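# Move floor cartons onto the shelf at the aisle end

## Task

Every carton lying on the aisle floor must end up on a shelf at the far end of the aisle. Each one must rest directly on the shelf surface (not stacked on another carton), sit level, and stay within the shelf's edges. The robot must not tip over or finish leaning, or the task fails. A carton counts only if it stays put on its own after the robot lets go.

## Robot and tools

ROBOT. A Hello Robot Stretch 4 with a single arm. It has an omni-wheel base that can drive forward, slide sideways or spin in place, and a lift that rides up and down a mast. An arm telescopes straight ahead from the lift, and a wrist with yaw, pitch and roll joints carries a two-finger gripper. It stands about 1.6 m tall, and no part of the base rim is more than 0.23 m from the base origin.

CAMERAS. head_camera sits atop the mast, aimed forward and downward. head_left_camera and head_right_camera are fisheyes on either side of it, aimed more steeply down, and they show the base and arm. wrist_camera sits behind the fingers and looks along them, with the fingertips near the bottom of its image. The head cannot pan, so turn the base to look elsewhere. The prompt gives a calibration for each camera (K, distortion, and T_world_to_cam, which maps base-frame points into the camera frame). It is approximate and drifts with joint-reading errors, worst for the wrist camera.

FRAMES. Base frame: origin on the floor beneath the base centre, x ahead, y to the left, z up. hand_pose is reported in this frame. It marks the point between the fingers, 0.015 m back from the tips, and its printed value may be a little off. With all wrist joints at 0 its axes line up with the base frame. The odometry frame is where the base frame was at scene start. base_odometry is integrated from wheel rotation, so slipping looks like motion. Its heading is in radians, left positive, wrapping at ±3.142.

execute_actions. Arguments: "actions", a list holding one action or nothing (empty just returns state and images), and "cameras", a list of names from head_camera, head_left_camera, head_right_camera, wrist_camera, or "all". Omitted, null or ["all"] gives every camera; [] gives none. An action may combine "base" and "joints", plus optional "pace" and "contact_limits". Alternatively it holds only {"end_of_arm": "enable_torque"}, which re-powers any wrist or gripper motor that shut off. All motions in one action begin at once, and no action runs longer than 15 s.

"base" holds exactly one key, and each is a relative move counted from the base's last reported position. translate_m is metres along x, -2 to 2, positive forward. strafe_m is metres sideways, -2 to 2, positive left. rotate_rad is radians, -3.2 to 3.2, positive counter-clockwise seen from above.

"joints" is one object keyed by joint name, and every value is an absolute target, not an offset. lift_m runs 0 to 1.2 m. arm_m runs 0 to 0.55 m of extension. wrist_yaw_rad runs -1.134 to 4.276: 0 points ahead, positive swings left, 3.14 is stowed, and beyond 3.4 the arm may block it. wrist_pitch_rad runs -1.117 to 4.259: 0 is level, 1.57 points down. wrist_roll_rad runs -1.117 to 4.259: at 0 the fingers are side by side at equal height, and positive turns clockwise viewed from behind. gripper_m runs 0 to 0.08 m and is the gap between the fingers. A joint target outside its range gets clipped and the result notes it. Any other bad value or unknown key rejects the whole call, and nothing moves. Joints you leave out may keep pushing toward an earlier target.

"pace" is "slow", "default", "fast" or "max". Base speeds are 0.1, 0.3, 0.4 and 0.6 m/s, and turning is 1, 2, 3 and 4 rad/s. With the lift above 0.2 these are reduced, down to 0.3 m/s and 1 rad/s at 1.2. "contact_limits" accepts only arm_m, from 0 (gentlest) to 0.75 (firmest), with 0.5 as the default.

OTHER TOOLS. wait: seconds from 0 to 10. It commands nothing and returns state plus images. zoom_image: camera plus region [x0, y0, x1, y1] in pixels of that camera's latest full image, origin top-left, at most 504 by 504. read_manual: optional section, and "licences" is the only one; it does not move anything. finished_scene: scene (1 or 2). It cannot be undone and reports success. A reply with no tool call ends all remaining scenes.

RESULTS. base_status and joint_status report how the last action ended. done means it reached target (for the base, the wheels turned the full amount). off_target means it stopped short and may still be pushing. contact_stop_at_<key> means it hit something; that part then goes slack, so the lift can sink and the wheels can roll. limit_stop_at_<name> covers tilt over 6 degrees and own_body. time_out and torque_fault are also possible. on_its_own lists things not commanded, and its "held at" gives a target, not a position. lidar_m gives 12 ranges in metres, one per 30-degree sector: first straight ahead, then counter-clockwise, so 4th is left, 7th is behind and 10th is right. "-" means nothing seen or closer than 0.25 m. It sees from about 0.15 m up. wrist_depth_mm is a 7x7 grid of depths, 100 to 2000 mm. If turned_by_wheels and turned_by_imu differ by more than about 0.1 rad, the base likely bumped or slipped. base_tilt is in degrees. motor_effort gives percent of maximum, with the peak in brackets; for the wheels, positive turns the base right.

GRIPPING. Command a gap smaller than the carton to squeeze it. After a grip, off_target means something sits between the fingers. If gripper effort stays beyond about 50 from zero, the motor cuts out and may drop the load; send enable_torque to recover.

AVOID. If any call reports a stop, the rest of that reply's motion calls and finished_scene are skipped. Do not drive or turn carrying over 1 kg with arm_m above 0.2, especially at fast paces. Avoid steady shoves, high pushes and high contact limits, which can tip the robot. With the gripper tilted up (pitch below -0.2) and rolled (roll below -0.4 or above 4), it may hit its own body. To unfold at scene start, send lift_m 0.4 and wrist_yaw_rad 0 together. Pressing the gripper into things, or holding more than about 2.7 kg level, faults the wrist. Open the gripper and pull back before ending, so each carton rests level and fully on the shelf by itself.

Each tool is called after ">>>" as a command line: name --argument value for each argument, lists and objects as JSON in quotes; but a table of rows of numbers goes row by row, as --pt "numbers of a row", without its own name.

## Session

>>> execute_actions --actions '[]'

Scene clock: 0.00 s.
base_odometry: x=+0.000 y=+0.000 heading=+0.000 (m, m, rad; odometry frame)
turned_by_wheels: +0.000 (rad since the last result)
turned_by_imu: +0.000 (rad since the last result)
base_tilt: forward=+0.3 right=+0.6 (deg)
lidar_m: 1.26 0.84 0.73 0.72 0.94 0.98 1.00 1.25 2.92 1.77 1.16 1.11
base_status: not commanded
joint_positions: lift_m=+0.123 arm_m=+0.002 wrist_yaw_rad=+3.198 wrist_pitch_rad=+0.003 wrist_roll_rad=-0.003 gripper_m=+0.040
joint_status: not commanded
motor_effort: lift_m=+19 arm_m=+0 wrist_yaw_rad=+0 wrist_pitch_rad=-9 wrist_roll_rad=-2 gripper_m=+1 wheel_0=-1 wheel_1=-1 wheel_2=+0 (%)
hand_pose: x=-0.0447 y=+0.0753 z=+0.3006 quat_wxyz=(-0.028, -0.001, -0.002, +1.000) (m; base frame)
wrist_depth_mm: - 135 266 1366 1366 1708 1576 / - 116 137 - 1808 1756 1576 / - 121 152 - 1863 1708 1618 / 138 137 - - 1863 1756 1618 / 1618 1863 1983 1983 1808 1708 1618 / 960 1078 152 1042 1138 1205 1229 / 732 - 154 820 - 866 820
pictures: head_camera, head_left_camera, head_right_camera, wrist_camera
Images, in order (width x height): head_camera 420x560, head_left_camera 420x672, head_right_camera 420x672, wrist_camera 616x392.

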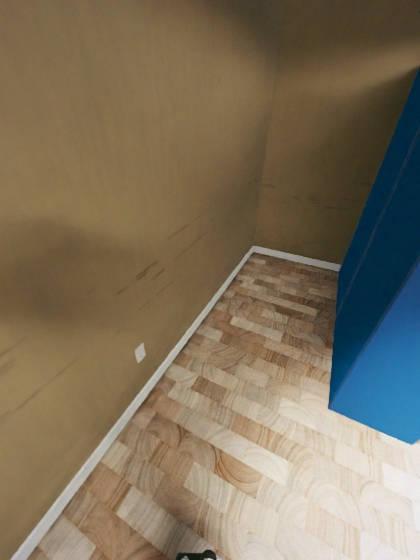

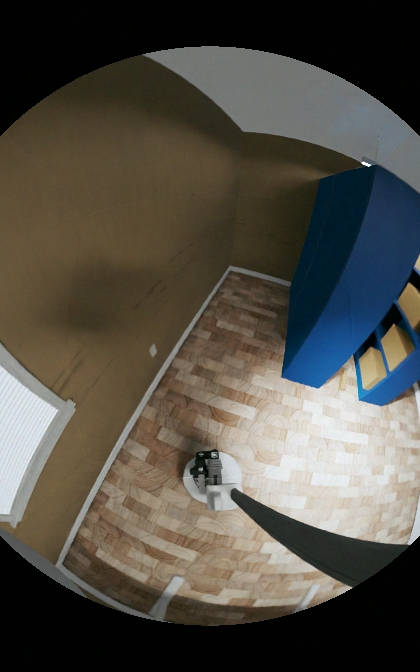

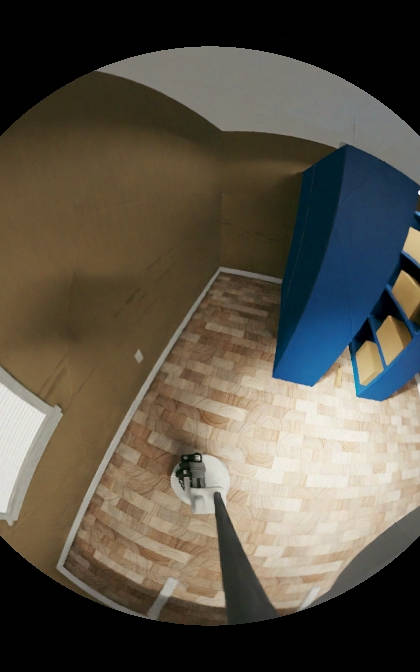

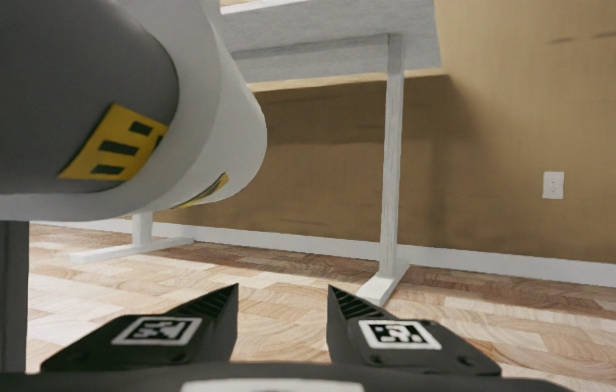

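>>> execute_actions --actions '[{"base":{"rotate_rad":-0.4},"joints":{"lift_m":0.4,"wrist_yaw_rad":0}}]' --cameras '[]'

>>> execute_actions --actions '[{"base":{"strafe_m":-1.1}}]'

Scene clock: 10.17 s.
base_odometry: x=+0.000 y=+0.000 heading=-0.399 (m, m, rad; odometry frame)
turned_by_wheels: -0.399 (rad since the last result)
turned_by_imu: -0.405 (rad since the last result)
base_tilt: forward=+0.2 right=+0.5 (deg)
lidar_m: 1.27 1.10 0.80 0.74 0.76 1.07 0.98 1.01 1.39 2.92 1.78 1.13
base_status: done
joint_positions: lift_m=+0.400 arm_m=+0.002 wrist_yaw_rad=+0.000 wrist_pitch_rad=+0.003 wrist_roll_rad=-0.003 gripper_m=+0.040
joint_status: all done
motor_effort: lift_m=+22(22) arm_m=+0(0) wrist_yaw_rad=-2(6) wrist_pitch_rad=-9(10) wrist_roll_rad=-1(2) gripper_m=+3(1) wheel_0=+3(9) wheel_1=+1(2) wheel_2=+3(8) (%)
hand_pose: x=+0.3853 y=-0.0873 z=+0.5773 quat_wxyz=(+1.000, -0.002, +0.002, +0.000) (m; base frame)
wrist_depth_mm: 1366 - - - 878 904 904 / 1397 - - - 891 891 917 / 1397 - - - 891 904 917 / 1397 - - - 904 904 931 / 1397 - - - 917 904 917 / 1397 1921 153 1808 917 917 1708 / 1281 - 154 1430 - 931 1255
pictures: none
No camera images: the call's "cameras" was empty. Leave "cameras" out to get every camera's image.

Scene clock: 15.17 s.
base_odometry: x=-0.428 y=-1.013 heading=-0.399 (m, m, rad; odometry frame)
turned_by_wheels: +0.000 (rad since the last result)
turned_by_imu: +0.000 (rad since the last result)
base_tilt: forward=+0.3 right=+0.7 (deg)
lidar_m: 1.12 1.13 1.93 1.83 1.40 1.02 0.96 0.99 1.90 1.81 1.91 1.11
base_status: done
joint_positions: lift_m=+0.400 arm_m=+0.002 wrist_yaw_rad=+0.000 wrist_pitch_rad=+0.003 wrist_roll_rad=-0.003 gripper_m=+0.040
joint_status: not commanded
motor_effort: lift_m=+22(22) arm_m=+0(0) wrist_yaw_rad=+0(2) wrist_pitch_rad=-9(9) wrist_roll_rad=-2(1) gripper_m=-1(0) wheel_0=+1(9) wheel_1=+2(8) wheel_2=+1(3) (%)
hand_pose: x=+0.3853 y=-0.0874 z=+0.5774 quat_wxyz=(+1.000, -0.002, +0.002, +0.000) (m; base frame)
wrist_depth_mm: 842 1060 - - 878 904 - / 854 1229 - - 891 891 - / 842 1138 - - 891 904 - / 854 1160 - - 904 917 - / 854 1308 - - 904 904 - / 854 891 152 1756 904 931 1983 / 854 - 154 1430 - 931 1366
pictures: head_camera, head_left_camera, head_right_camera, wrist_camera
camera_calibration (this result's frames):
wrist_camera: T_world_to_cam=[[-0.0585181, -0.99771, 0.0339141, -0.0958993], [-0.0388752, -0.0316691, -0.998742, 0.637369], [0.997529, -0.0597629, -0.036933, -0.215346], [0, 0, 0, 1]] pos_world=[0.23398, -0.0883646, 0.631866]
Images, in order (width x height): head_camera 420x560, head_left_camera 420x672, head_right_camera 420x672, wrist_camera 616x392.

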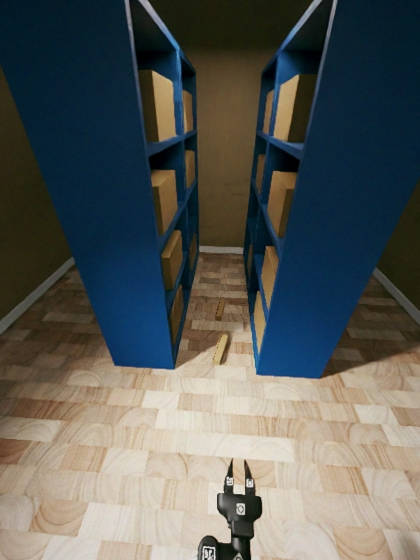

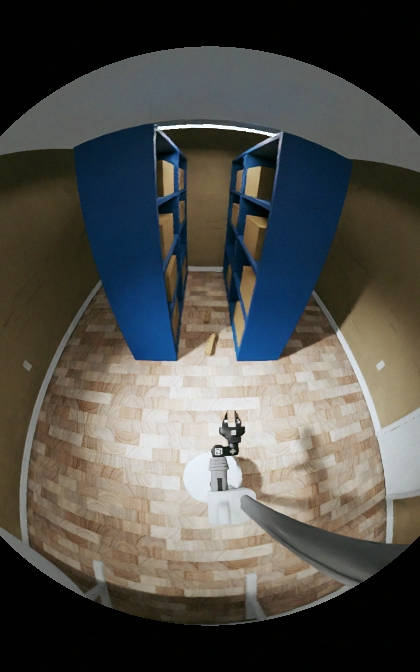

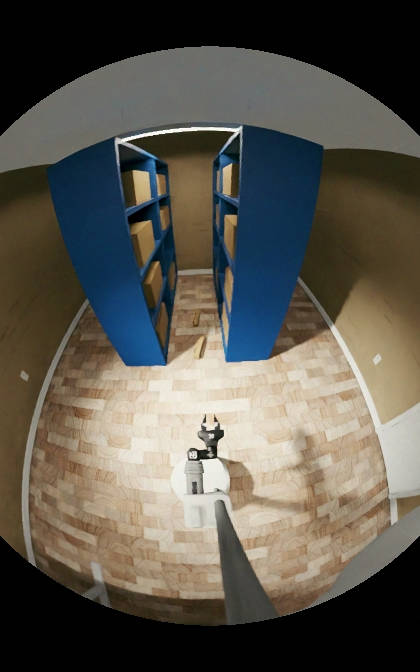

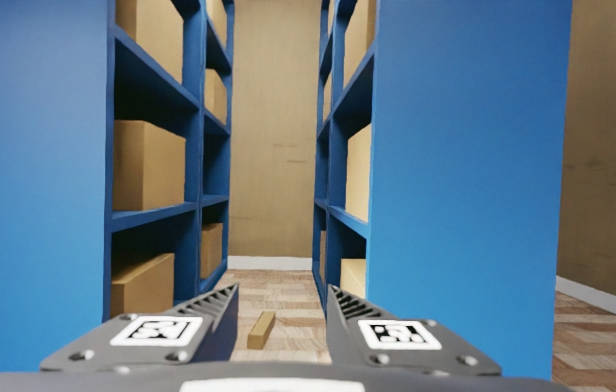

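>>> execute_actions --actions '[{"base":{"translate_m":0.75},"joints":{"lift_m":0.3,"wrist_pitch_rad":0.8,"gripper_m":0.08}}]'

Scene clock: 34.47 s.
base_odometry: x=+0.263 y=-1.305 heading=-0.399 (m, m, rad; odometry frame)
turned_by_wheels: +0.000 (rad since the last result)
turned_by_imu: -0.005 (rad since the last result)
base_tilt: forward=+0.4 right=+0.6 (deg)
lidar_m: 1.13 0.46 0.44 1.88 1.95 1.84 2.07 2.62 1.91 1.84 0.48 0.43
base_status: done
joint_positions: lift_m=+0.300 arm_m=+0.002 wrist_yaw_rad=+0.000 wrist_pitch_rad=+0.802 wrist_roll_rad=-0.003 gripper_m=+0.080
joint_status: all done
motor_effort: lift_m=+17(20) arm_m=+0(0) wrist_yaw_rad=+0(1) wrist_pitch_rad=-8(7) wrist_roll_rad=-2(2) gripper_m=+2(1) wheel_0=+3(7) wheel_1=+1(4) wheel_2=-2(9) (%)
hand_pose: x=+0.3204 y=-0.0874 z=+0.3256 quat_wxyz=(+0.921, -0.002, +0.390, +0.001) (m; base frame)
wrist_depth_mm: 661 960 1060 1098 946 433 338 / 661 854 842 878 778 430 310 / 634 715 732 759 707 427 309 / 603 627 621 647 621 424 338 / 539 554 521 564 564 433 399 / 496 139 452 508 170 439 277 / - 117 436 469 139 - 264
pictures: head_camera, head_left_camera, head_right_camera, wrist_camera
camera_calibration (this result's frames):
wrist_camera: T_world_to_cam=[[-0.0165931, -0.997707, 0.0656184, -0.114926], [-0.742877, -0.0316236, -0.668681, 0.5015], [0.669223, -0.0598419, -0.740648, 0.174314], [0, 0, 0, 1]] pos_world=[0.253991, -0.0883718, 0.47199]
Images, in order (width x height): head_camera 420x560, head_left_camera 420x672, head_right_camera 420x672, wrist_camera 616x392.

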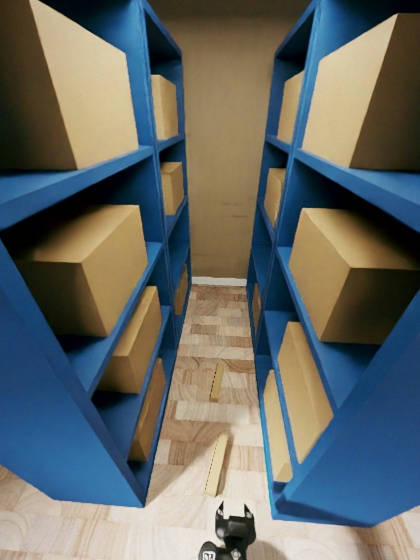

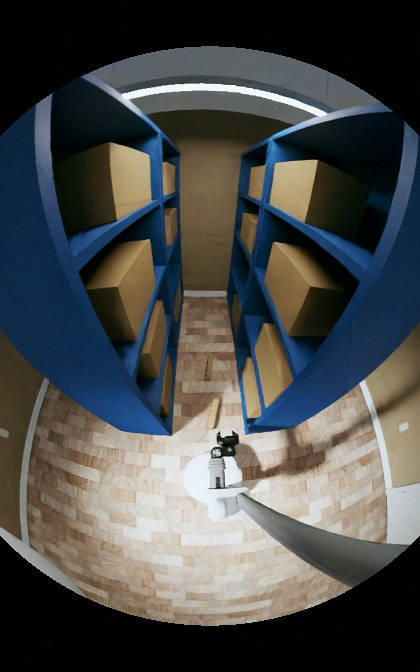

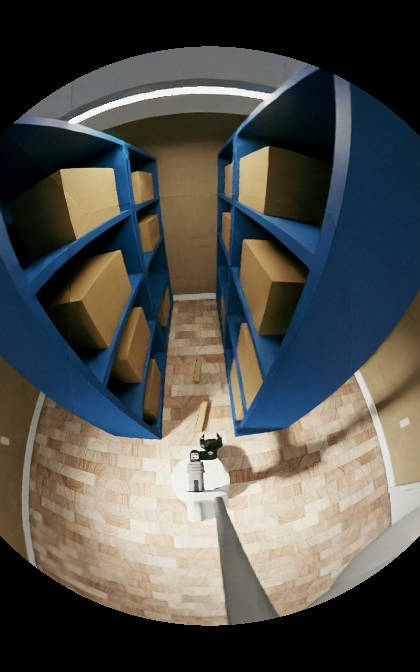

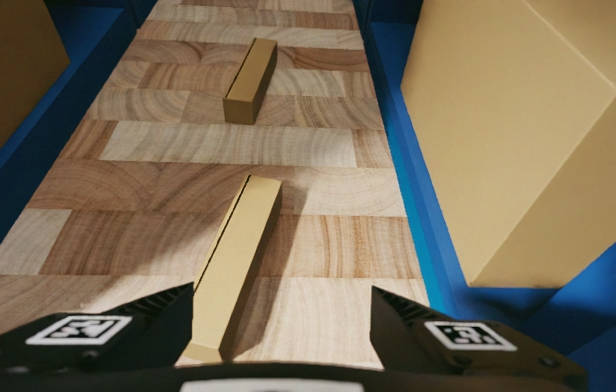

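>>> execute_actions --actions '[{"base":{"strafe_m":0.09},"joints":{"lift_m":0.09,"wrist_yaw_rad":-0.2,"arm_m":0.17}}]' --cameras '["head_camera","wrist_camera"]'

Scene clock: 52.47 s.
base_odometry: x=+0.298 y=-1.222 heading=-0.399 (m, m, rad; odometry frame)
turned_by_wheels: +0.000 (rad since the last result)
turned_by_imu: -0.001 (rad since the last result)
base_tilt: forward=+0.3 right=+0.6 (deg)
lidar_m: 0.88 0.38 0.45 1.78 1.86 1.83 2.09 2.62 1.99 1.90 0.50 0.52
base_status: done
joint_positions: lift_m=+0.090 arm_m=+0.168 wrist_yaw_rad=-0.200 wrist_pitch_rad=+0.802 wrist_roll_rad=-0.003 gripper_m=+0.080
joint_status: all done
motor_effort: lift_m=+16(16) arm_m=+9(10) wrist_yaw_rad=-1(9) wrist_pitch_rad=-7(6) wrist_roll_rad=-1(2) gripper_m=+1(1) wheel_0=+0(12) wheel_1=-1(7) wheel_2=+0(1) (%)
hand_pose: x=+0.4669 y=-0.1150 z=+0.1156 quat_wxyz=(+0.916, +0.037, +0.389, -0.091) (m; base frame)
wrist_depth_mm: 554 569 496 603 569 424 336 / 455 469 480 492 504 410 342 / 387 397 392 404 424 410 329 / 338 345 330 342 364 370 330 / 300 304 249 301 320 325 324 / 271 139 216 270 170 290 294 / - 116 200 259 139 - 272
pictures: head_camera, wrist_camera
camera_calibration (this result's frames):
wrist_camera: T_world_to_cam=[[-0.214212, -0.97458, 0.0656215, -0.0313325], [-0.734414, 0.116402, -0.668645, 0.482068], [0.64401, -0.191425, -0.74068, -0.0842063], [0, 0, 0, 1]] pos_world=[0.401556, -0.102769, 0.262019]
Images, in order (width x height): head_camera 420x560, wrist_camera 616x392.

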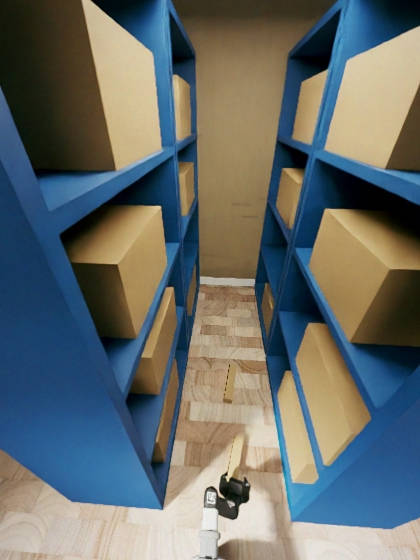

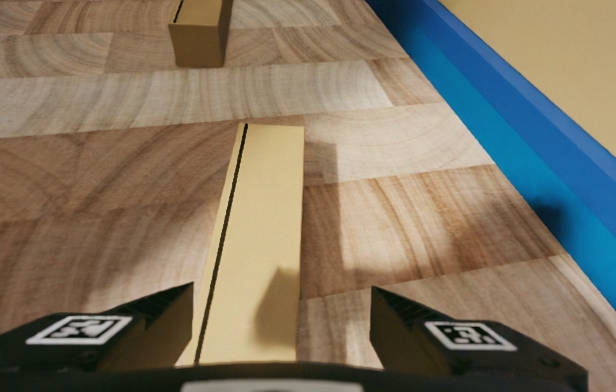

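>>> execute_actions --actions '[{"base":{"strafe_m":0.02}}]' --cameras '[]'

>>> execute_actions --actions '[{"joints":{"lift_m":0.01}}]' --cameras '["wrist_camera"]'

>>> execute_actions --actions '[{"joints":{"gripper_m":0.01}}]' --cameras '[]'

>>> execute_actions --actions '[{"base":{"strafe_m":-0.11},"joints":{"lift_m":0.5,"arm_m":0.05,"wrist_yaw_rad":0.1}}]'

Scene clock: 60.27 s.
base_odometry: x=+0.306 y=-1.203 heading=-0.399 (m, m, rad; odometry frame)
turned_by_wheels: +0.000 (rad since the last result)
turned_by_imu: -0.001 (rad since the last result)
base_tilt: forward=+0.4 right=+0.5 (deg)
lidar_m: 0.79 0.39 0.47 1.75 1.84 1.83 2.10 2.64 2.02 1.95 0.50 0.55
base_status: done
joint_positions: lift_m=+0.090 arm_m=+0.168 wrist_yaw_rad=-0.200 wrist_pitch_rad=+0.802 wrist_roll_rad=-0.003 gripper_m=+0.080
joint_status: not commanded
motor_effort: lift_m=+16(16) arm_m=+9(9) wrist_yaw_rad=-1(1) wrist_pitch_rad=-7(7) wrist_roll_rad=-2(2) gripper_m=+1(3) wheel_0=+0(8) wheel_1=-1(9) wheel_2=-1(2) (%)
hand_pose: x=+0.4669 y=-0.1150 z=+0.1156 quat_wxyz=(+0.916, +0.037, +0.389, -0.091) (m; base frame)
wrist_depth_mm: 544 569 504 609 591 452 357 / 455 469 480 492 508 436 359 / 389 394 407 334 424 415 347 / 338 345 349 287 366 370 357 / 300 303 301 251 320 325 330 / 270 139 227 224 170 290 291 / - 117 204 206 138 - 272
pictures: none
No camera images: the call's "cameras" was empty. Leave "cameras" out to get every camera's image.

Scene clock: 61.57 s.
base_odometry: x=+0.306 y=-1.203 heading=-0.399 (m, m, rad; odometry frame)
turned_by_wheels: +0.000 (rad since the last result)
turned_by_imu: +0.000 (rad since the last result)
base_tilt: forward=+0.3 right=+0.7 (deg)
lidar_m: 0.79 0.38 0.46 1.75 1.83 1.82 2.10 2.65 2.03 1.93 0.51 0.53
base_status: not commanded
joint_positions: lift_m=+0.010 arm_m=+0.168 wrist_yaw_rad=-0.200 wrist_pitch_rad=+0.802 wrist_roll_rad=-0.003 gripper_m=+0.080
joint_status: all done
motor_effort: lift_m=+17(17) arm_m=+9(9) wrist_yaw_rad=-2(0) wrist_pitch_rad=-5(5) wrist_roll_rad=-2(2) gripper_m=+1(2) wheel_0=+0(0) wheel_1=-1(1) wheel_2=+0(0) (%)
hand_pose: x=+0.4668 y=-0.1150 z=+0.0356 quat_wxyz=(+0.916, +0.037, +0.389, -0.091) (m; base frame)
wrist_depth_mm: 382 394 410 421 433 413 336 / 317 325 330 236 349 359 340 / 270 274 271 198 294 301 306 / 236 239 179 170 253 257 263 / 208 211 152 150 222 227 229 / 187 139 133 134 157 202 204 / - 116 123 124 129 - -
pictures: wrist_camera
camera_calibration (this result's frames):
wrist_camera: T_world_to_cam=[[-0.214248, -0.974573, 0.0656214, -0.0260689], [-0.73441, 0.116429, -0.668645, 0.428562], [0.644003, -0.191449, -0.74068, -0.143475], [0, 0, 0, 1]] pos_world=[0.401553, -0.102771, 0.181997]
Images, in order (width x height): wrist_camera 616x392.

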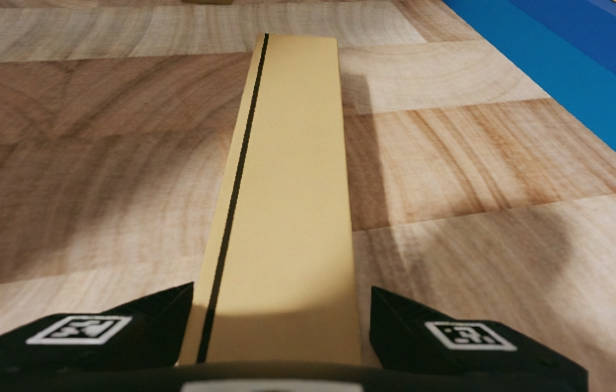

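Scene clock: 62.57 s.
base_odometry: x=+0.306 y=-1.203 heading=-0.399 (m, m, rad; odometry frame)
turned_by_wheels: +0.000 (rad since the last result)
turned_by_imu: +0.000 (rad since the last result)
base_tilt: forward=+0.3 right=+0.5 (deg)
lidar_m: 0.78 0.38 0.48 1.76 1.85 1.82 2.10 2.64 2.04 1.94 0.50 0.55
base_status: not commanded
joint_positions: lift_m=+0.010 arm_m=+0.168 wrist_yaw_rad=-0.200 wrist_pitch_rad=+0.802 wrist_roll_rad=-0.003 gripper_m=+0.059
joint_status: gripper_m off_target (ended at +0.059, target +0.010)
on_its_own: gripper_m is held at +0.053, not at your +0.010, by its contact guard: the fingers met something
motor_effort: lift_m=+17(17) arm_m=+9(9) wrist_yaw_rad=+0(1) wrist_pitch_rad=-6(6) wrist_roll_rad=-2(2) gripper_m=-40(52) wheel_0=+0(1) wheel_1=-1(1) wheel_2=+0(0) (%)
hand_pose: x=+0.4669 y=-0.1151 z=+0.0356 quat_wxyz=(+0.916, +0.037, +0.389, -0.091) (m; base frame)
wrist_depth_mm: 382 399 410 421 433 410 334 / 317 325 322 236 353 362 340 / 271 277 271 197 294 300 306 / 236 239 230 171 254 258 263 / 208 212 152 150 223 227 229 / 187 189 132 134 142 201 204 / - - 122 124 123 - 187
pictures: none
No camera images: the call's "cameras" was empty. Leave "cameras" out to get every camera's image.

Scene clock: 65.47 s.
base_odometry: x=+0.263 y=-1.305 heading=-0.399 (m, m, rad; odometry frame)
turned_by_wheels: +0.000 (rad since the last result)
turned_by_imu: -0.001 (rad since the last result)
base_tilt: forward=+0.3 right=+0.6 (deg)
lidar_m: 0.42 0.45 0.48 1.86 1.96 1.82 2.05 2.63 1.92 1.82 0.47 0.42
base_status: done
joint_positions: lift_m=+0.500 arm_m=+0.052 wrist_yaw_rad=+0.100 wrist_pitch_rad=+0.803 wrist_roll_rad=-0.003 gripper_m=+0.059
joint_status: all done
on_its_own: gripper_m is held at +0.053, not at your +0.010, by its contact guard: the fingers met something
motor_effort: lift_m=+22(23) arm_m=-9(10) wrist_yaw_rad=+0(8) wrist_pitch_rad=-9(8) wrist_roll_rad=-2(2) gripper_m=-41(42) wheel_0=+2(8) wheel_1=+1(10) wheel_2=+0(0) (%)
hand_pose: x=+0.3782 y=-0.0723 z=+0.5250 quat_wxyz=(+0.919, -0.021, +0.390, +0.047) (m; base frame)
wrist_depth_mm: 683 976 1397 1576 1308 891 362 / 603 1008 1182 237 1118 946 343 / 585 866 1008 198 1025 564 549 / 597 854 854 171 878 508 469 / 609 768 153 150 788 488 413 / 609 715 133 134 141 442 368 / - - 122 124 123 - 397
pictures: head_camera, head_left_camera, head_right_camera, wrist_camera
camera_calibration (this result's frames):
wrist_camera: T_world_to_cam=[[0.0830623, -0.994381, 0.0656346, -0.149377], [-0.736521, -0.105622, -0.668117, 0.670235], [0.671295, 0.00715411, -0.741155, 0.288574], [0, 0, 0, 1]] pos_world=[0.312332, -0.0798099, 0.671478]
Images, in order (width x height): head_camera 420x560, head_left_camera 420x672, head_right_camera 420x672, wrist_camera 616x392.

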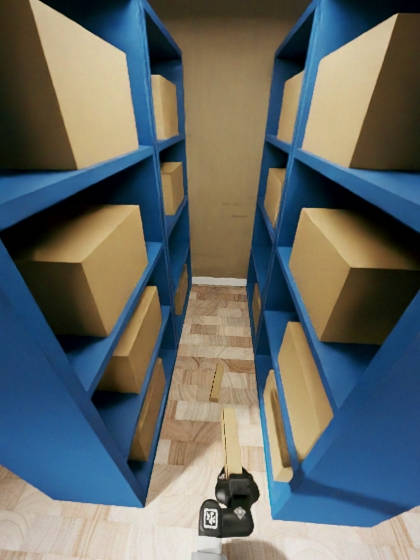

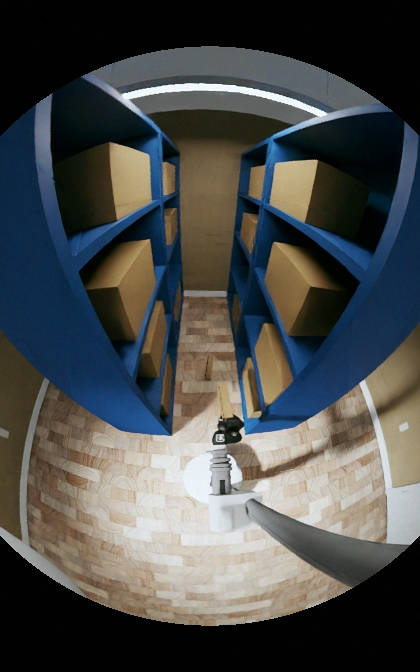

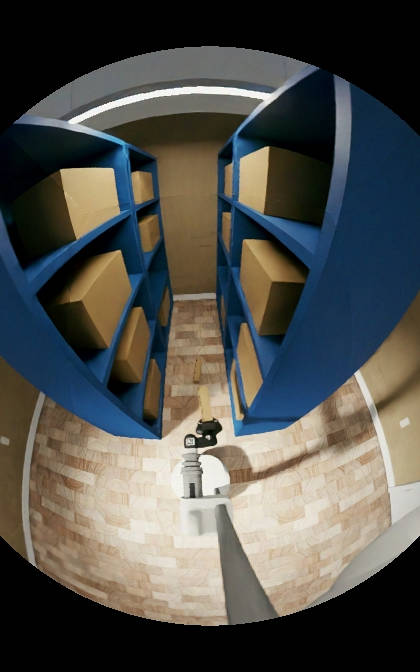

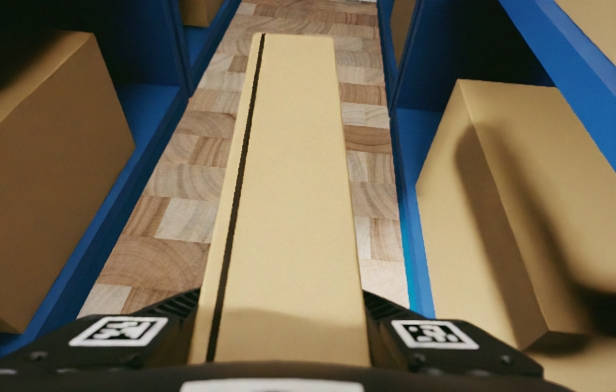

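>>> execute_actions --actions '[{"base":{"translate_m":0.58},"joints":{"lift_m":0.64}}]'

Scene clock: 72.57 s.
base_odometry: x=+0.798 y=-1.530 heading=-0.399 (m, m, rad; odometry frame)
turned_by_wheels: +0.000 (rad since the last result)
turned_by_imu: -0.004 (rad since the last result)
base_tilt: forward=+0.3 right=+0.5 (deg)
lidar_m: 0.43 0.44 0.32 0.28 0.32 2.51 3.16 3.25 0.28 0.25 0.26 0.39
base_status: done
joint_positions: lift_m=+0.640 arm_m=+0.052 wrist_yaw_rad=+0.100 wrist_pitch_rad=+0.803 wrist_roll_rad=-0.003 gripper_m=+0.059
joint_status: all done
on_its_own: gripper_m is held at +0.053, not at your +0.010, by its contact guard: the fingers met something
motor_effort: lift_m=+22(25) arm_m=-9(9) wrist_yaw_rad=+0(0) wrist_pitch_rad=-8(7) wrist_roll_rad=-2(2) gripper_m=-41(42) wheel_0=+2(7) wheel_1=+2(7) wheel_2=+1(10) (%)
hand_pose: x=+0.3782 y=-0.0722 z=+0.6650 quat_wxyz=(+0.919, -0.021, +0.390, +0.047) (m; base frame)
wrist_depth_mm: 597 976 1281 1281 1308 683 342 / 842 904 1308 237 1397 549 355 / 574 1008 1182 198 1118 480 394 / 580 1008 1042 170 1025 477 402 / 654 904 153 150 866 549 353 / 741 759 132 134 141 647 319 / - - 122 124 123 - 296
pictures: head_camera, head_left_camera, head_right_camera, wrist_camera
camera_calibration (this result's frames):
wrist_camera: T_world_to_cam=[[0.0832206, -0.994367, 0.0656341, -0.1586], [-0.736479, -0.105739, -0.668145, 0.763781], [0.671322, 0.00726534, -0.74113, 0.392323], [0, 0, 0, 1]] pos_world=[0.312333, -0.0797954, 0.811488]
Images, in order (width x height): head_camera 420x560, head_left_camera 420x672, head_right_camera 420x672, wrist_camera 616x392.

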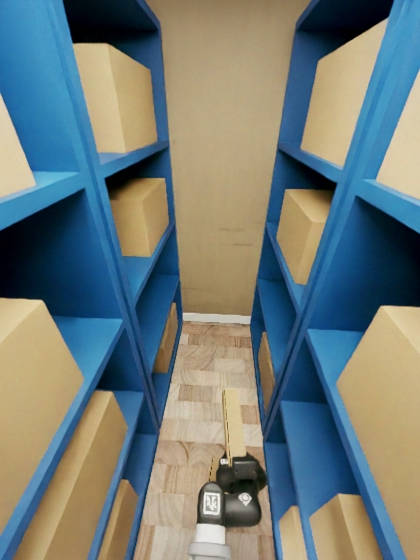

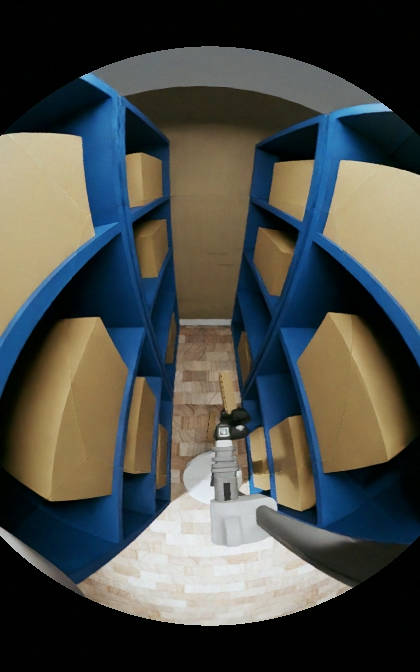

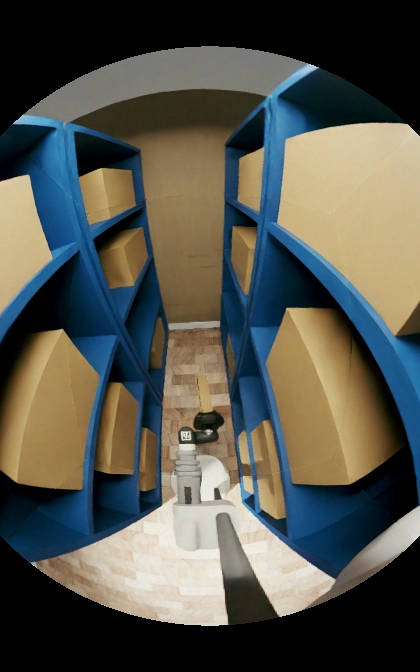

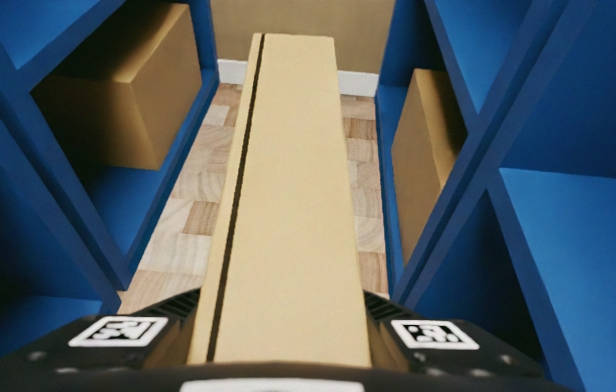

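>>> execute_actions --actions '[{"base":{"translate_m":0.03},"joints":{"arm_m":0.55}}]' --cameras '[]'

>>> execute_actions --actions '[{"joints":{"wrist_yaw_rad":1.0}}]' --cameras '[]'

>>> execute_actions --actions '[{"base":{"rotate_rad":0.17},"pace":"slow"}]' --cameras '["head_camera","wrist_camera","head_left_camera"]'

Scene clock: 84.63 s.
base_odometry: x=+0.825 y=-1.542 heading=-0.399 (m, m, rad; odometry frame)
turned_by_wheels: +0.000 (rad since the last result)
turned_by_imu: -0.001 (rad since the last result)
base_tilt: forward=+0.3 right=+0.6 (deg)
lidar_m: 0.98 0.43 0.31 0.28 0.32 2.57 3.18 3.27 0.27 0.25 0.28 0.39
base_status: done
joint_positions: lift_m=+0.640 arm_m=+0.548 wrist_yaw_rad=+0.100 wrist_pitch_rad=+0.803 wrist_roll_rad=-0.003 gripper_m=+0.059
joint_status: all done
on_its_own: gripper_m is held at +0.053, not at your +0.010, by its contact guard: the fingers met something
motor_effort: lift_m=+22(22) arm_m=+9(10) wrist_yaw_rad=-2(0) wrist_pitch_rad=-8(9) wrist_roll_rad=-2(2) gripper_m=-42(40) wheel_0=+0(8) wheel_1=+2(2) wheel_2=-1(8) (%)
hand_pose: x=+0.8751 y=-0.0722 z=+0.6651 quat_wxyz=(+0.919, -0.021, +0.390, +0.047) (m; base frame)
wrist_depth_mm: 603 809 798 778 788 683 683 / 759 878 904 236 866 564 559 / 691 946 1008 198 991 492 466 / 627 891 1008 171 1042 991 399 / 615 891 152 150 931 564 349 / 621 788 132 134 141 512 317 / - - 122 124 123 - 293
pictures: none
No camera images: the call's "cameras" was empty. Leave "cameras" out to get every camera's image.

Scene clock: 85.70 s.
base_odometry: x=+0.825 y=-1.542 heading=-0.399 (m, m, rad; odometry frame)
turned_by_wheels: +0.000 (rad since the last result)
turned_by_imu: +0.000 (rad since the last result)
base_tilt: forward=+0.3 right=+0.6 (deg)
lidar_m: 0.88 0.43 0.31 0.28 0.31 2.55 3.17 3.27 0.27 0.25 0.26 0.39
base_status: not commanded
joint_positions: lift_m=+0.640 arm_m=+0.548 wrist_yaw_rad=+1.000 wrist_pitch_rad=+0.803 wrist_roll_rad=-0.003 gripper_m=+0.059
joint_status: all done
on_its_own: gripper_m is held at +0.053, not at your +0.010, by its contact guard: the fingers met something
motor_effort: lift_m=+22(22) arm_m=+9(9) wrist_yaw_rad=+1(6) wrist_pitch_rad=-9(7) wrist_roll_rad=-2(2) gripper_m=-41(41) wheel_0=+0(1) wheel_1=+1(2) wheel_2=-1(1) (%)
hand_pose: x=+0.8727 y=+0.0771 z=+0.6650 quat_wxyz=(+0.808, -0.189, +0.342, +0.442) (m; base frame)
wrist_depth_mm: 597 609 627 640 654 683 661 / 484 496 492 237 554 759 707 / 413 421 413 198 750 878 741 / 359 384 402 170 820 946 798 / 488 854 152 150 946 991 842 / 439 768 133 134 141 891 866 / - - 122 124 123 - 831
pictures: none
No camera images: the call's "cameras" was empty. Leave "cameras" out to get every camera's image.

Scene clock: 86.80 s.
base_odometry: x=+0.825 y=-1.542 heading=-0.229 (m, m, rad; odometry frame)
turned_by_wheels: +0.170 (rad since the last result)
turned_by_imu: +0.171 (rad since the last result)
base_tilt: forward=+0.3 right=+0.6 (deg)
lidar_m: 0.76 0.39 0.30 0.28 0.34 2.39 3.15 0.34 0.26 0.25 0.28 0.48
base_status: done
joint_positions: lift_m=+0.640 arm_m=+0.548 wrist_yaw_rad=+1.000 wrist_pitch_rad=+0.803 wrist_roll_rad=-0.003 gripper_m=+0.059
joint_status: not commanded
on_its_own: gripper_m is held at +0.053, not at your +0.010, by its contact guard: the fingers met something
motor_effort: lift_m=+22(22) arm_m=+9(9) wrist_yaw_rad=-2(2) wrist_pitch_rad=-9(8) wrist_roll_rad=-2(2) gripper_m=-41(42) wheel_0=-1(8) wheel_1=-1(0) wheel_2=-3(8) (%)
hand_pose: x=+0.8727 y=+0.0771 z=+0.6650 quat_wxyz=(+0.807, -0.189, +0.342, +0.442) (m; base frame)
wrist_depth_mm: 517 559 597 640 661 691 661 / 455 496 492 237 535 544 559 / 392 424 415 198 449 455 466 / 343 364 349 171 387 415 683 / 306 322 152 150 554 609 820 / 272 287 132 134 141 820 878 / - - 122 124 123 - 831
pictures: head_camera, head_left_camera, wrist_camera
camera_calibration (this result's frames):
wrist_camera: T_world_to_cam=[[0.830733, -0.552789, 0.0656308, -0.737635], [-0.374826, -0.642626, -0.668234, 0.869605], [0.411569, 0.530524, -0.74105, 0.245579], [0, 0, 0, 1]] pos_world=[0.837656, 0.0207893, 0.811498]
Images, in order (width x height): head_camera 420x560, head_left_camera 420x672, wrist_camera 616x392.

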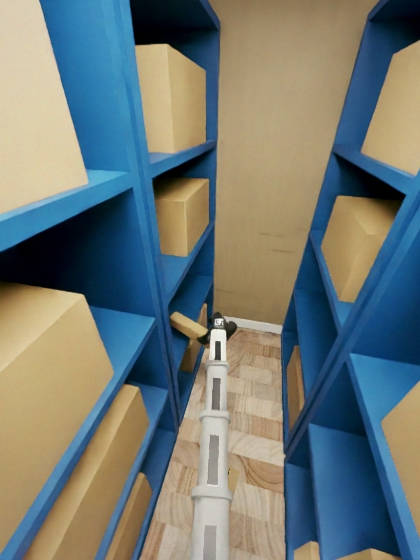

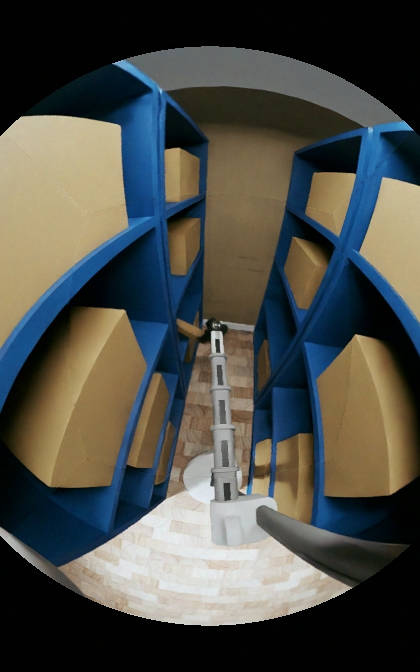

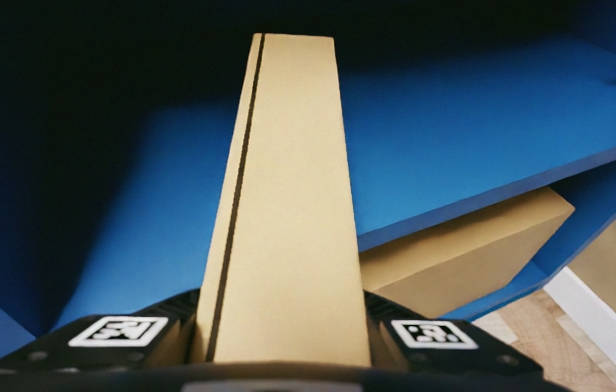

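>>> execute_actions --actions '[{"base":{"rotate_rad":0.12},"joints":{"lift_m":0.57},"pace":"slow"}]' --cameras '["head_camera","wrist_camera"]'

Scene clock: 93.77 s.
base_odometry: x=+0.825 y=-1.542 heading=-0.109 (m, m, rad; odometry frame)
turned_by_wheels: +0.120 (rad since the last result)
turned_by_imu: +0.120 (rad since the last result)
base_tilt: forward=+0.2 right=+0.6 (deg)
lidar_m: 0.60 0.33 0.28 0.30 0.37 2.35 3.16 0.31 0.26 0.25 0.32 0.59
base_status: done
joint_positions: lift_m=+0.570 arm_m=+0.548 wrist_yaw_rad=+1.000 wrist_pitch_rad=+0.803 wrist_roll_rad=-0.003 gripper_m=+0.059
joint_status: all done
on_its_own: gripper_m is held at +0.053, not at your +0.010, by its contact guard: the fingers met something
motor_effort: lift_m=+17(22) arm_m=+9(9) wrist_yaw_rad=-2(2) wrist_pitch_rad=-8(8) wrist_roll_rad=-2(2) gripper_m=-41(42) wheel_0=-2(6) wheel_1=-1(10) wheel_2=-2(5) (%)
hand_pose: x=+0.8727 y=+0.0771 z=+0.5955 quat_wxyz=(+0.807, -0.189, +0.342, +0.442) (m; base frame)
wrist_depth_mm: 260 449 469 477 496 508 525 / 240 370 368 237 399 407 418 / 224 314 307 198 334 342 349 / 209 273 262 171 286 294 298 / 196 242 153 150 253 257 260 / 180 216 132 134 141 237 445 / - - 122 124 123 - 683
pictures: head_camera, wrist_camera
camera_calibration (this result's frames):
wrist_camera: T_world_to_cam=[[0.830723, -0.552804, 0.06563, -0.73307], [-0.374817, -0.642594, -0.66827, 0.823167], [0.411596, 0.530548, -0.741018, 0.194007], [0, 0, 0, 1]] pos_world=[0.837663, 0.0207879, 0.741972]
Images, in order (width x height): head_camera 420x560, wrist_camera 616x392.

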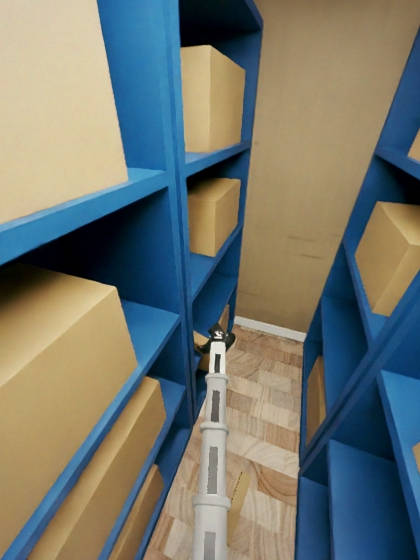

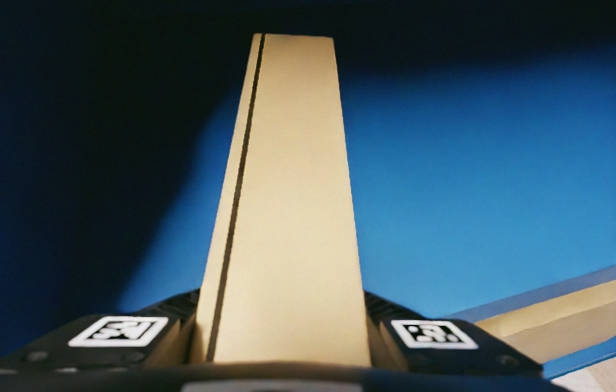

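>>> execute_actions --actions '[{"joints":{"lift_m":0.547},"pace":"slow"}]' --cameras '[]'

>>> execute_actions --actions '[{"joints":{"gripper_m":0.08}}]' --cameras '[]'

>>> execute_actions --actions '[{"joints":{"lift_m":0.63}}]' --cameras '[]'

>>> execute_actions --actions '[{"base":{"rotate_rad":-0.29},"pace":"slow"}]' --cameras '["wrist_camera"]'

>>> execute_actions --actions '[{"base":{"translate_m":-0.3},"joints":{"arm_m":0.28,"wrist_yaw_rad":0.1}}]' --cameras '[]'

>>> execute_actions --actions '[{"joints":{"lift_m":0.12}}]' --cameras '["head_camera","wrist_camera"]'

Scene clock: 102.47 s.
base_odometry: x=+0.825 y=-1.542 heading=-0.109 (m, m, rad; odometry frame)
turned_by_wheels: +0.000 (rad since the last result)
turned_by_imu: -0.001 (rad since the last result)
base_tilt: forward=+0.3 right=+0.5 (deg)
lidar_m: 0.59 0.33 0.30 0.30 0.37 2.36 3.15 0.32 0.26 0.26 0.31 0.58
base_status: not commanded
joint_positions: lift_m=+0.547 arm_m=+0.548 wrist_yaw_rad=+1.000 wrist_pitch_rad=+0.803 wrist_roll_rad=-0.003 gripper_m=+0.059
joint_status: all done
on_its_own: gripper_m is held at +0.053, not at your +0.010, by its contact guard: the fingers met something
motor_effort: lift_m=+16(16) arm_m=+9(9) wrist_yaw_rad=-1(1) wrist_pitch_rad=-7(8) wrist_roll_rad=-2(2) gripper_m=-39(42) wheel_0=-3(3) wheel_1=-1(1) wheel_2=-2(2) (%)
hand_pose: x=+0.8727 y=+0.0771 z=+0.5725 quat_wxyz=(+0.807, -0.189, +0.342, +0.442) (m; base frame)
wrist_depth_mm: 260 404 413 427 439 452 466 / 240 330 327 237 355 364 373 / 224 279 274 198 297 301 309 / 209 243 233 171 256 260 265 / 196 215 153 150 224 229 232 / 180 191 132 134 141 221 430 / - - 122 124 123 - 661
pictures: none
No camera images: the call's "cameras" was empty. Leave "cameras" out to get every camera's image.

Scene clock: 103.40 s.
base_odometry: x=+0.825 y=-1.542 heading=-0.109 (m, m, rad; odometry frame)
turned_by_wheels: +0.000 (rad since the last result)
turned_by_imu: +0.000 (rad since the last result)
base_tilt: forward=+0.3 right=+0.5 (deg)
lidar_m: 0.60 0.34 0.29 0.29 0.36 2.38 3.16 0.30 0.25 0.25 0.30 0.58
base_status: not commanded
joint_positions: lift_m=+0.547 arm_m=+0.548 wrist_yaw_rad=+1.000 wrist_pitch_rad=+0.803 wrist_roll_rad=-0.003 gripper_m=+0.080
joint_status: all done
motor_effort: lift_m=+16(16) arm_m=+9(9) wrist_yaw_rad=+0(0) wrist_pitch_rad=-9(7) wrist_roll_rad=-2(2) gripper_m=-1(40) wheel_0=-3(3) wheel_1=-1(1) wheel_2=-2(2) (%)
hand_pose: x=+0.8727 y=+0.0771 z=+0.5725 quat_wxyz=(+0.808, -0.189, +0.342, +0.442) (m; base frame)
wrist_depth_mm: 259 402 415 427 439 455 466 / 241 330 329 241 355 366 373 / 224 281 277 203 297 304 307 / 209 243 233 173 255 260 265 / 196 214 158 153 224 228 233 / 175 139 138 136 148 220 430 / - 117 126 126 129 - 668
pictures: none
No camera images: the call's "cameras" was empty. Leave "cameras" out to get every camera's image.

Scene clock: 104.73 s.
base_odometry: x=+0.825 y=-1.542 heading=-0.109 (m, m, rad; odometry frame)
turned_by_wheels: +0.000 (rad since the last result)
turned_by_imu: +0.000 (rad since the last result)
base_tilt: forward=+0.4 right=+0.6 (deg)
lidar_m: 0.60 0.33 0.29 0.30 0.35 2.38 3.16 0.31 0.26 0.25 0.29 0.59
base_status: not commanded
joint_positions: lift_m=+0.630 arm_m=+0.548 wrist_yaw_rad=+1.000 wrist_pitch_rad=+0.802 wrist_roll_rad=-0.003 gripper_m=+0.080
joint_status: all done
motor_effort: lift_m=+23(23) arm_m=+9(9) wrist_yaw_rad=-1(1) wrist_pitch_rad=-8(6) wrist_roll_rad=-2(1) gripper_m=+1(1) wheel_0=-3(3) wheel_1=-1(1) wheel_2=-2(2) (%)
hand_pose: x=+0.8727 y=+0.0772 z=+0.6551 quat_wxyz=(+0.808, -0.189, +0.342, +0.442) (m; base frame)
wrist_depth_mm: 260 477 512 549 585 621 661 / 240 466 488 504 517 525 539 / 224 394 413 342 430 439 449 / 209 343 355 294 373 379 384 / 196 306 307 257 325 330 334 / 175 139 271 226 170 294 314 / - 117 210 211 138 - 741
pictures: none
No camera images: the call's "cameras" was empty. Leave "cameras" out to get every camera's image.

Scene clock: 106.10 s.
base_odometry: x=+0.825 y=-1.542 heading=-0.399 (m, m, rad; odometry frame)
turned_by_wheels: -0.290 (rad since the last result)
turned_by_imu: -0.293 (rad since the last result)
base_tilt: forward=+0.3 right=+0.6 (deg)
lidar_m: 1.09 0.43 0.29 0.29 0.32 2.56 3.18 3.26 0.26 0.25 0.26 0.40
base_status: done
joint_positions: lift_m=+0.630 arm_m=+0.548 wrist_yaw_rad=+1.000 wrist_pitch_rad=+0.802 wrist_roll_rad=-0.003 gripper_m=+0.080
joint_status: not commanded
motor_effort: lift_m=+22(22) arm_m=+9(9) wrist_yaw_rad=+0(1) wrist_pitch_rad=-6(9) wrist_roll_rad=-2(2) gripper_m=+1(3) wheel_0=+1(6) wheel_1=+2(5) wheel_2=+3(11) (%)
hand_pose: x=+0.8728 y=+0.0771 z=+0.6551 quat_wxyz=(+0.808, -0.189, +0.342, +0.442) (m; base frame)
wrist_depth_mm: 569 591 603 621 640 668 654 / 399 452 492 504 539 778 707 / 324 384 427 676 750 866 750 / 286 375 683 647 809 946 788 / 462 854 842 741 931 960 842 / 421 139 768 842 170 878 866 / - 117 732 809 139 - 831
pictures: wrist_camera
camera_calibration (this result's frames):
wrist_camera: T_world_to_cam=[[0.830505, -0.553132, 0.0656247, -0.736833], [-0.37495, -0.642284, -0.668494, 0.86323], [0.411915, 0.530581, -0.740817, 0.237716], [0, 0, 0, 1]] pos_world=[0.837693, 0.0207451, 0.801523]
Images, in order (width x height): wrist_camera 616x392.

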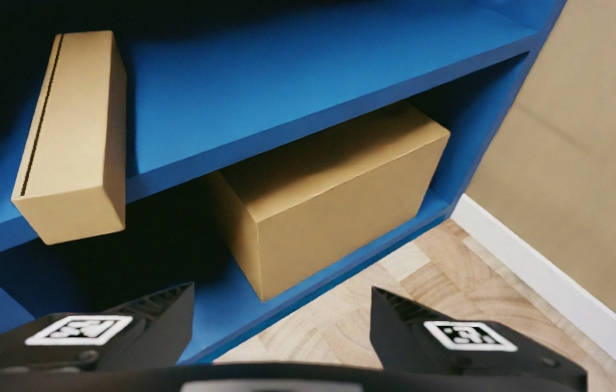

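Scene clock: 108.57 s.
base_odometry: x=+0.549 y=-1.425 heading=-0.399 (m, m, rad; odometry frame)
turned_by_wheels: +0.000 (rad since the last result)
turned_by_imu: +0.000 (rad since the last result)
base_tilt: forward=+0.3 right=+0.6 (deg)
lidar_m: 1.10 0.42 0.32 0.30 1.97 2.20 2.38 2.61 1.92 0.25 0.26 0.40
base_status: done
joint_positions: lift_m=+0.630 arm_m=+0.282 wrist_yaw_rad=+0.100 wrist_pitch_rad=+0.802 wrist_roll_rad=-0.003 gripper_m=+0.080
joint_status: all done
motor_effort: lift_m=+22(22) arm_m=-9(9) wrist_yaw_rad=+1(5) wrist_pitch_rad=-6(8) wrist_roll_rad=-2(2) gripper_m=+1(2) wheel_0=-2(8) wheel_1=-2(1) wheel_2=+1(11) (%)
hand_pose: x=+0.6083 y=-0.0723 z=+0.6551 quat_wxyz=(+0.919, -0.021, +0.390, +0.047) (m; base frame)
wrist_depth_mm: 559 991 1366 1366 1336 654 359 / 549 917 1397 1499 1430 488 392 / 569 1042 1229 1255 1098 477 433 / 634 976 1078 1098 1008 525 387 / 732 891 946 960 904 615 345 / 759 139 854 866 170 732 314 / - 116 778 788 138 - 286
pictures: none
No camera images: the call's "cameras" was empty. Leave "cameras" out to get every camera's image.

Scene clock: 111.53 s.
base_odometry: x=+0.549 y=-1.425 heading=-0.399 (m, m, rad; odometry frame)
turned_by_wheels: +0.000 (rad since the last result)
turned_by_imu: -0.001 (rad since the last result)
base_tilt: forward=+0.3 right=+0.5 (deg)
lidar_m: 1.10 0.42 0.29 0.27 1.96 2.21 2.39 2.61 1.92 0.26 0.27 0.40
base_status: not commanded
joint_positions: lift_m=+0.120 arm_m=+0.282 wrist_yaw_rad=+0.100 wrist_pitch_rad=+0.802 wrist_roll_rad=-0.003 gripper_m=+0.080
joint_status: all done
motor_effort: lift_m=+17(21) arm_m=-9(9) wrist_yaw_rad=+0(0) wrist_pitch_rad=-8(5) wrist_roll_rad=-2(2) gripper_m=+2(2) wheel_0=-1(2) wheel_1=-2(2) wheel_2=+2(2) (%)
hand_pose: x=+0.6083 y=-0.0723 z=+0.1455 quat_wxyz=(+0.919, -0.021, +0.390, +0.047) (m; base frame)
wrist_depth_mm: 544 640 654 676 699 530 359 / 504 517 535 549 564 492 394 / 436 442 449 459 473 452 362 / 377 384 315 387 407 399 330 / 334 338 282 351 355 362 312 / 301 139 257 312 170 322 306 / - 116 262 290 138 - 287
pictures: head_camera, wrist_camera
camera_calibration (this result's frames):
wrist_camera: T_world_to_cam=[[0.0830131, -0.994386, 0.0656223, -0.143544], [-0.736196, -0.105574, -0.668483, 0.586022], [0.671658, 0.00718203, -0.740826, -0.147385], [0, 0, 0, 1]] pos_world=[0.542335, -0.0798111, 0.29198]
Images, in order (width x height): head_camera 420x560, wrist_camera 616x392.

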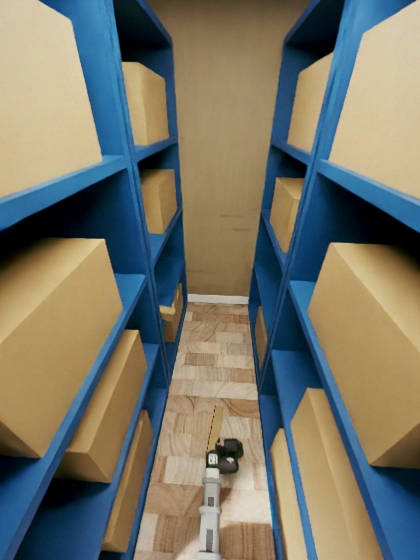

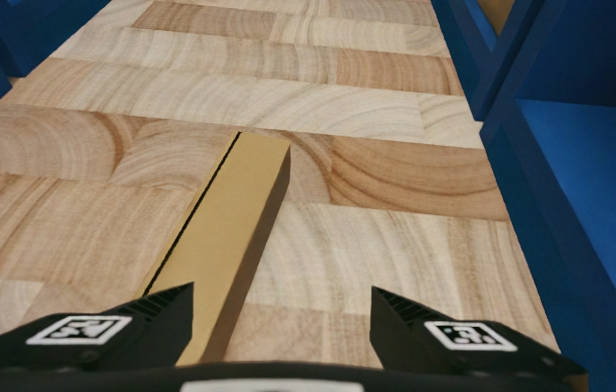

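>>> execute_actions --actions '[{"base":{"rotate_rad":0.23},"joints":{"arm_m":0.29,"wrist_yaw_rad":-0.35},"pace":"slow"}]' --cameras '["wrist_camera"]'

Scene clock: 117.43 s.
base_odometry: x=+0.549 y=-1.425 heading=-0.170 (m, m, rad; odometry frame)
turned_by_wheels: +0.229 (rad since the last result)
turned_by_imu: +0.231 (rad since the last result)
base_tilt: forward=+0.3 right=+0.5 (deg)
lidar_m: 0.67 0.34 0.30 1.88 2.14 2.06 2.86 2.18 1.85 0.26 0.29 0.52
base_status: done
joint_positions: lift_m=+0.120 arm_m=+0.288 wrist_yaw_rad=-0.350 wrist_pitch_rad=+0.802 wrist_roll_rad=-0.003 gripper_m=+0.080
joint_status: all done
motor_effort: lift_m=+16(16) arm_m=+9(9) wrist_yaw_rad=-2(9) wrist_pitch_rad=-7(6) wrist_roll_rad=-1(2) gripper_m=+3(3) wheel_0=-2(5) wheel_1=-3(7) wheel_2=-4(7) (%)
hand_pose: x=+0.5682 y=-0.1328 z=+0.1455 quat_wxyz=(+0.907, +0.066, +0.385, -0.159) (m; base frame)
wrist_depth_mm: 574 634 654 683 661 477 442 / 508 521 535 544 564 480 436 / 433 442 449 439 473 462 379 / 375 382 379 336 407 415 373 / 334 340 334 294 357 364 362 / 303 139 254 262 171 324 327 / - 117 234 236 138 - 303
pictures: wrist_camera
camera_calibration (this result's frames):
wrist_camera: T_world_to_cam=[[-0.357339, -0.931666, 0.0656221, 0.0581297], [-0.708916, 0.224818, -0.668502, 0.578464], [0.608068, -0.285403, -0.74081, -0.122715], [0, 0, 0, 1]] pos_world=[0.505474, -0.110915, 0.291982]
Images, in order (width x height): wrist_camera 616x392.

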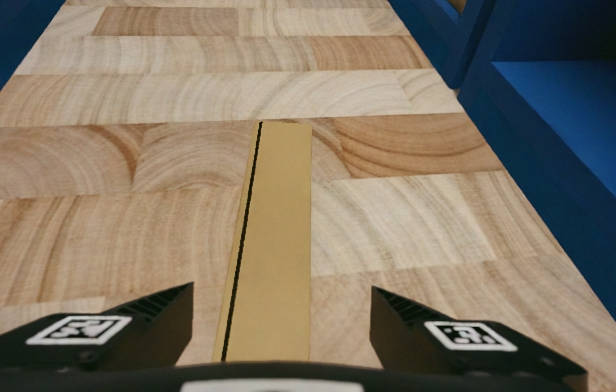

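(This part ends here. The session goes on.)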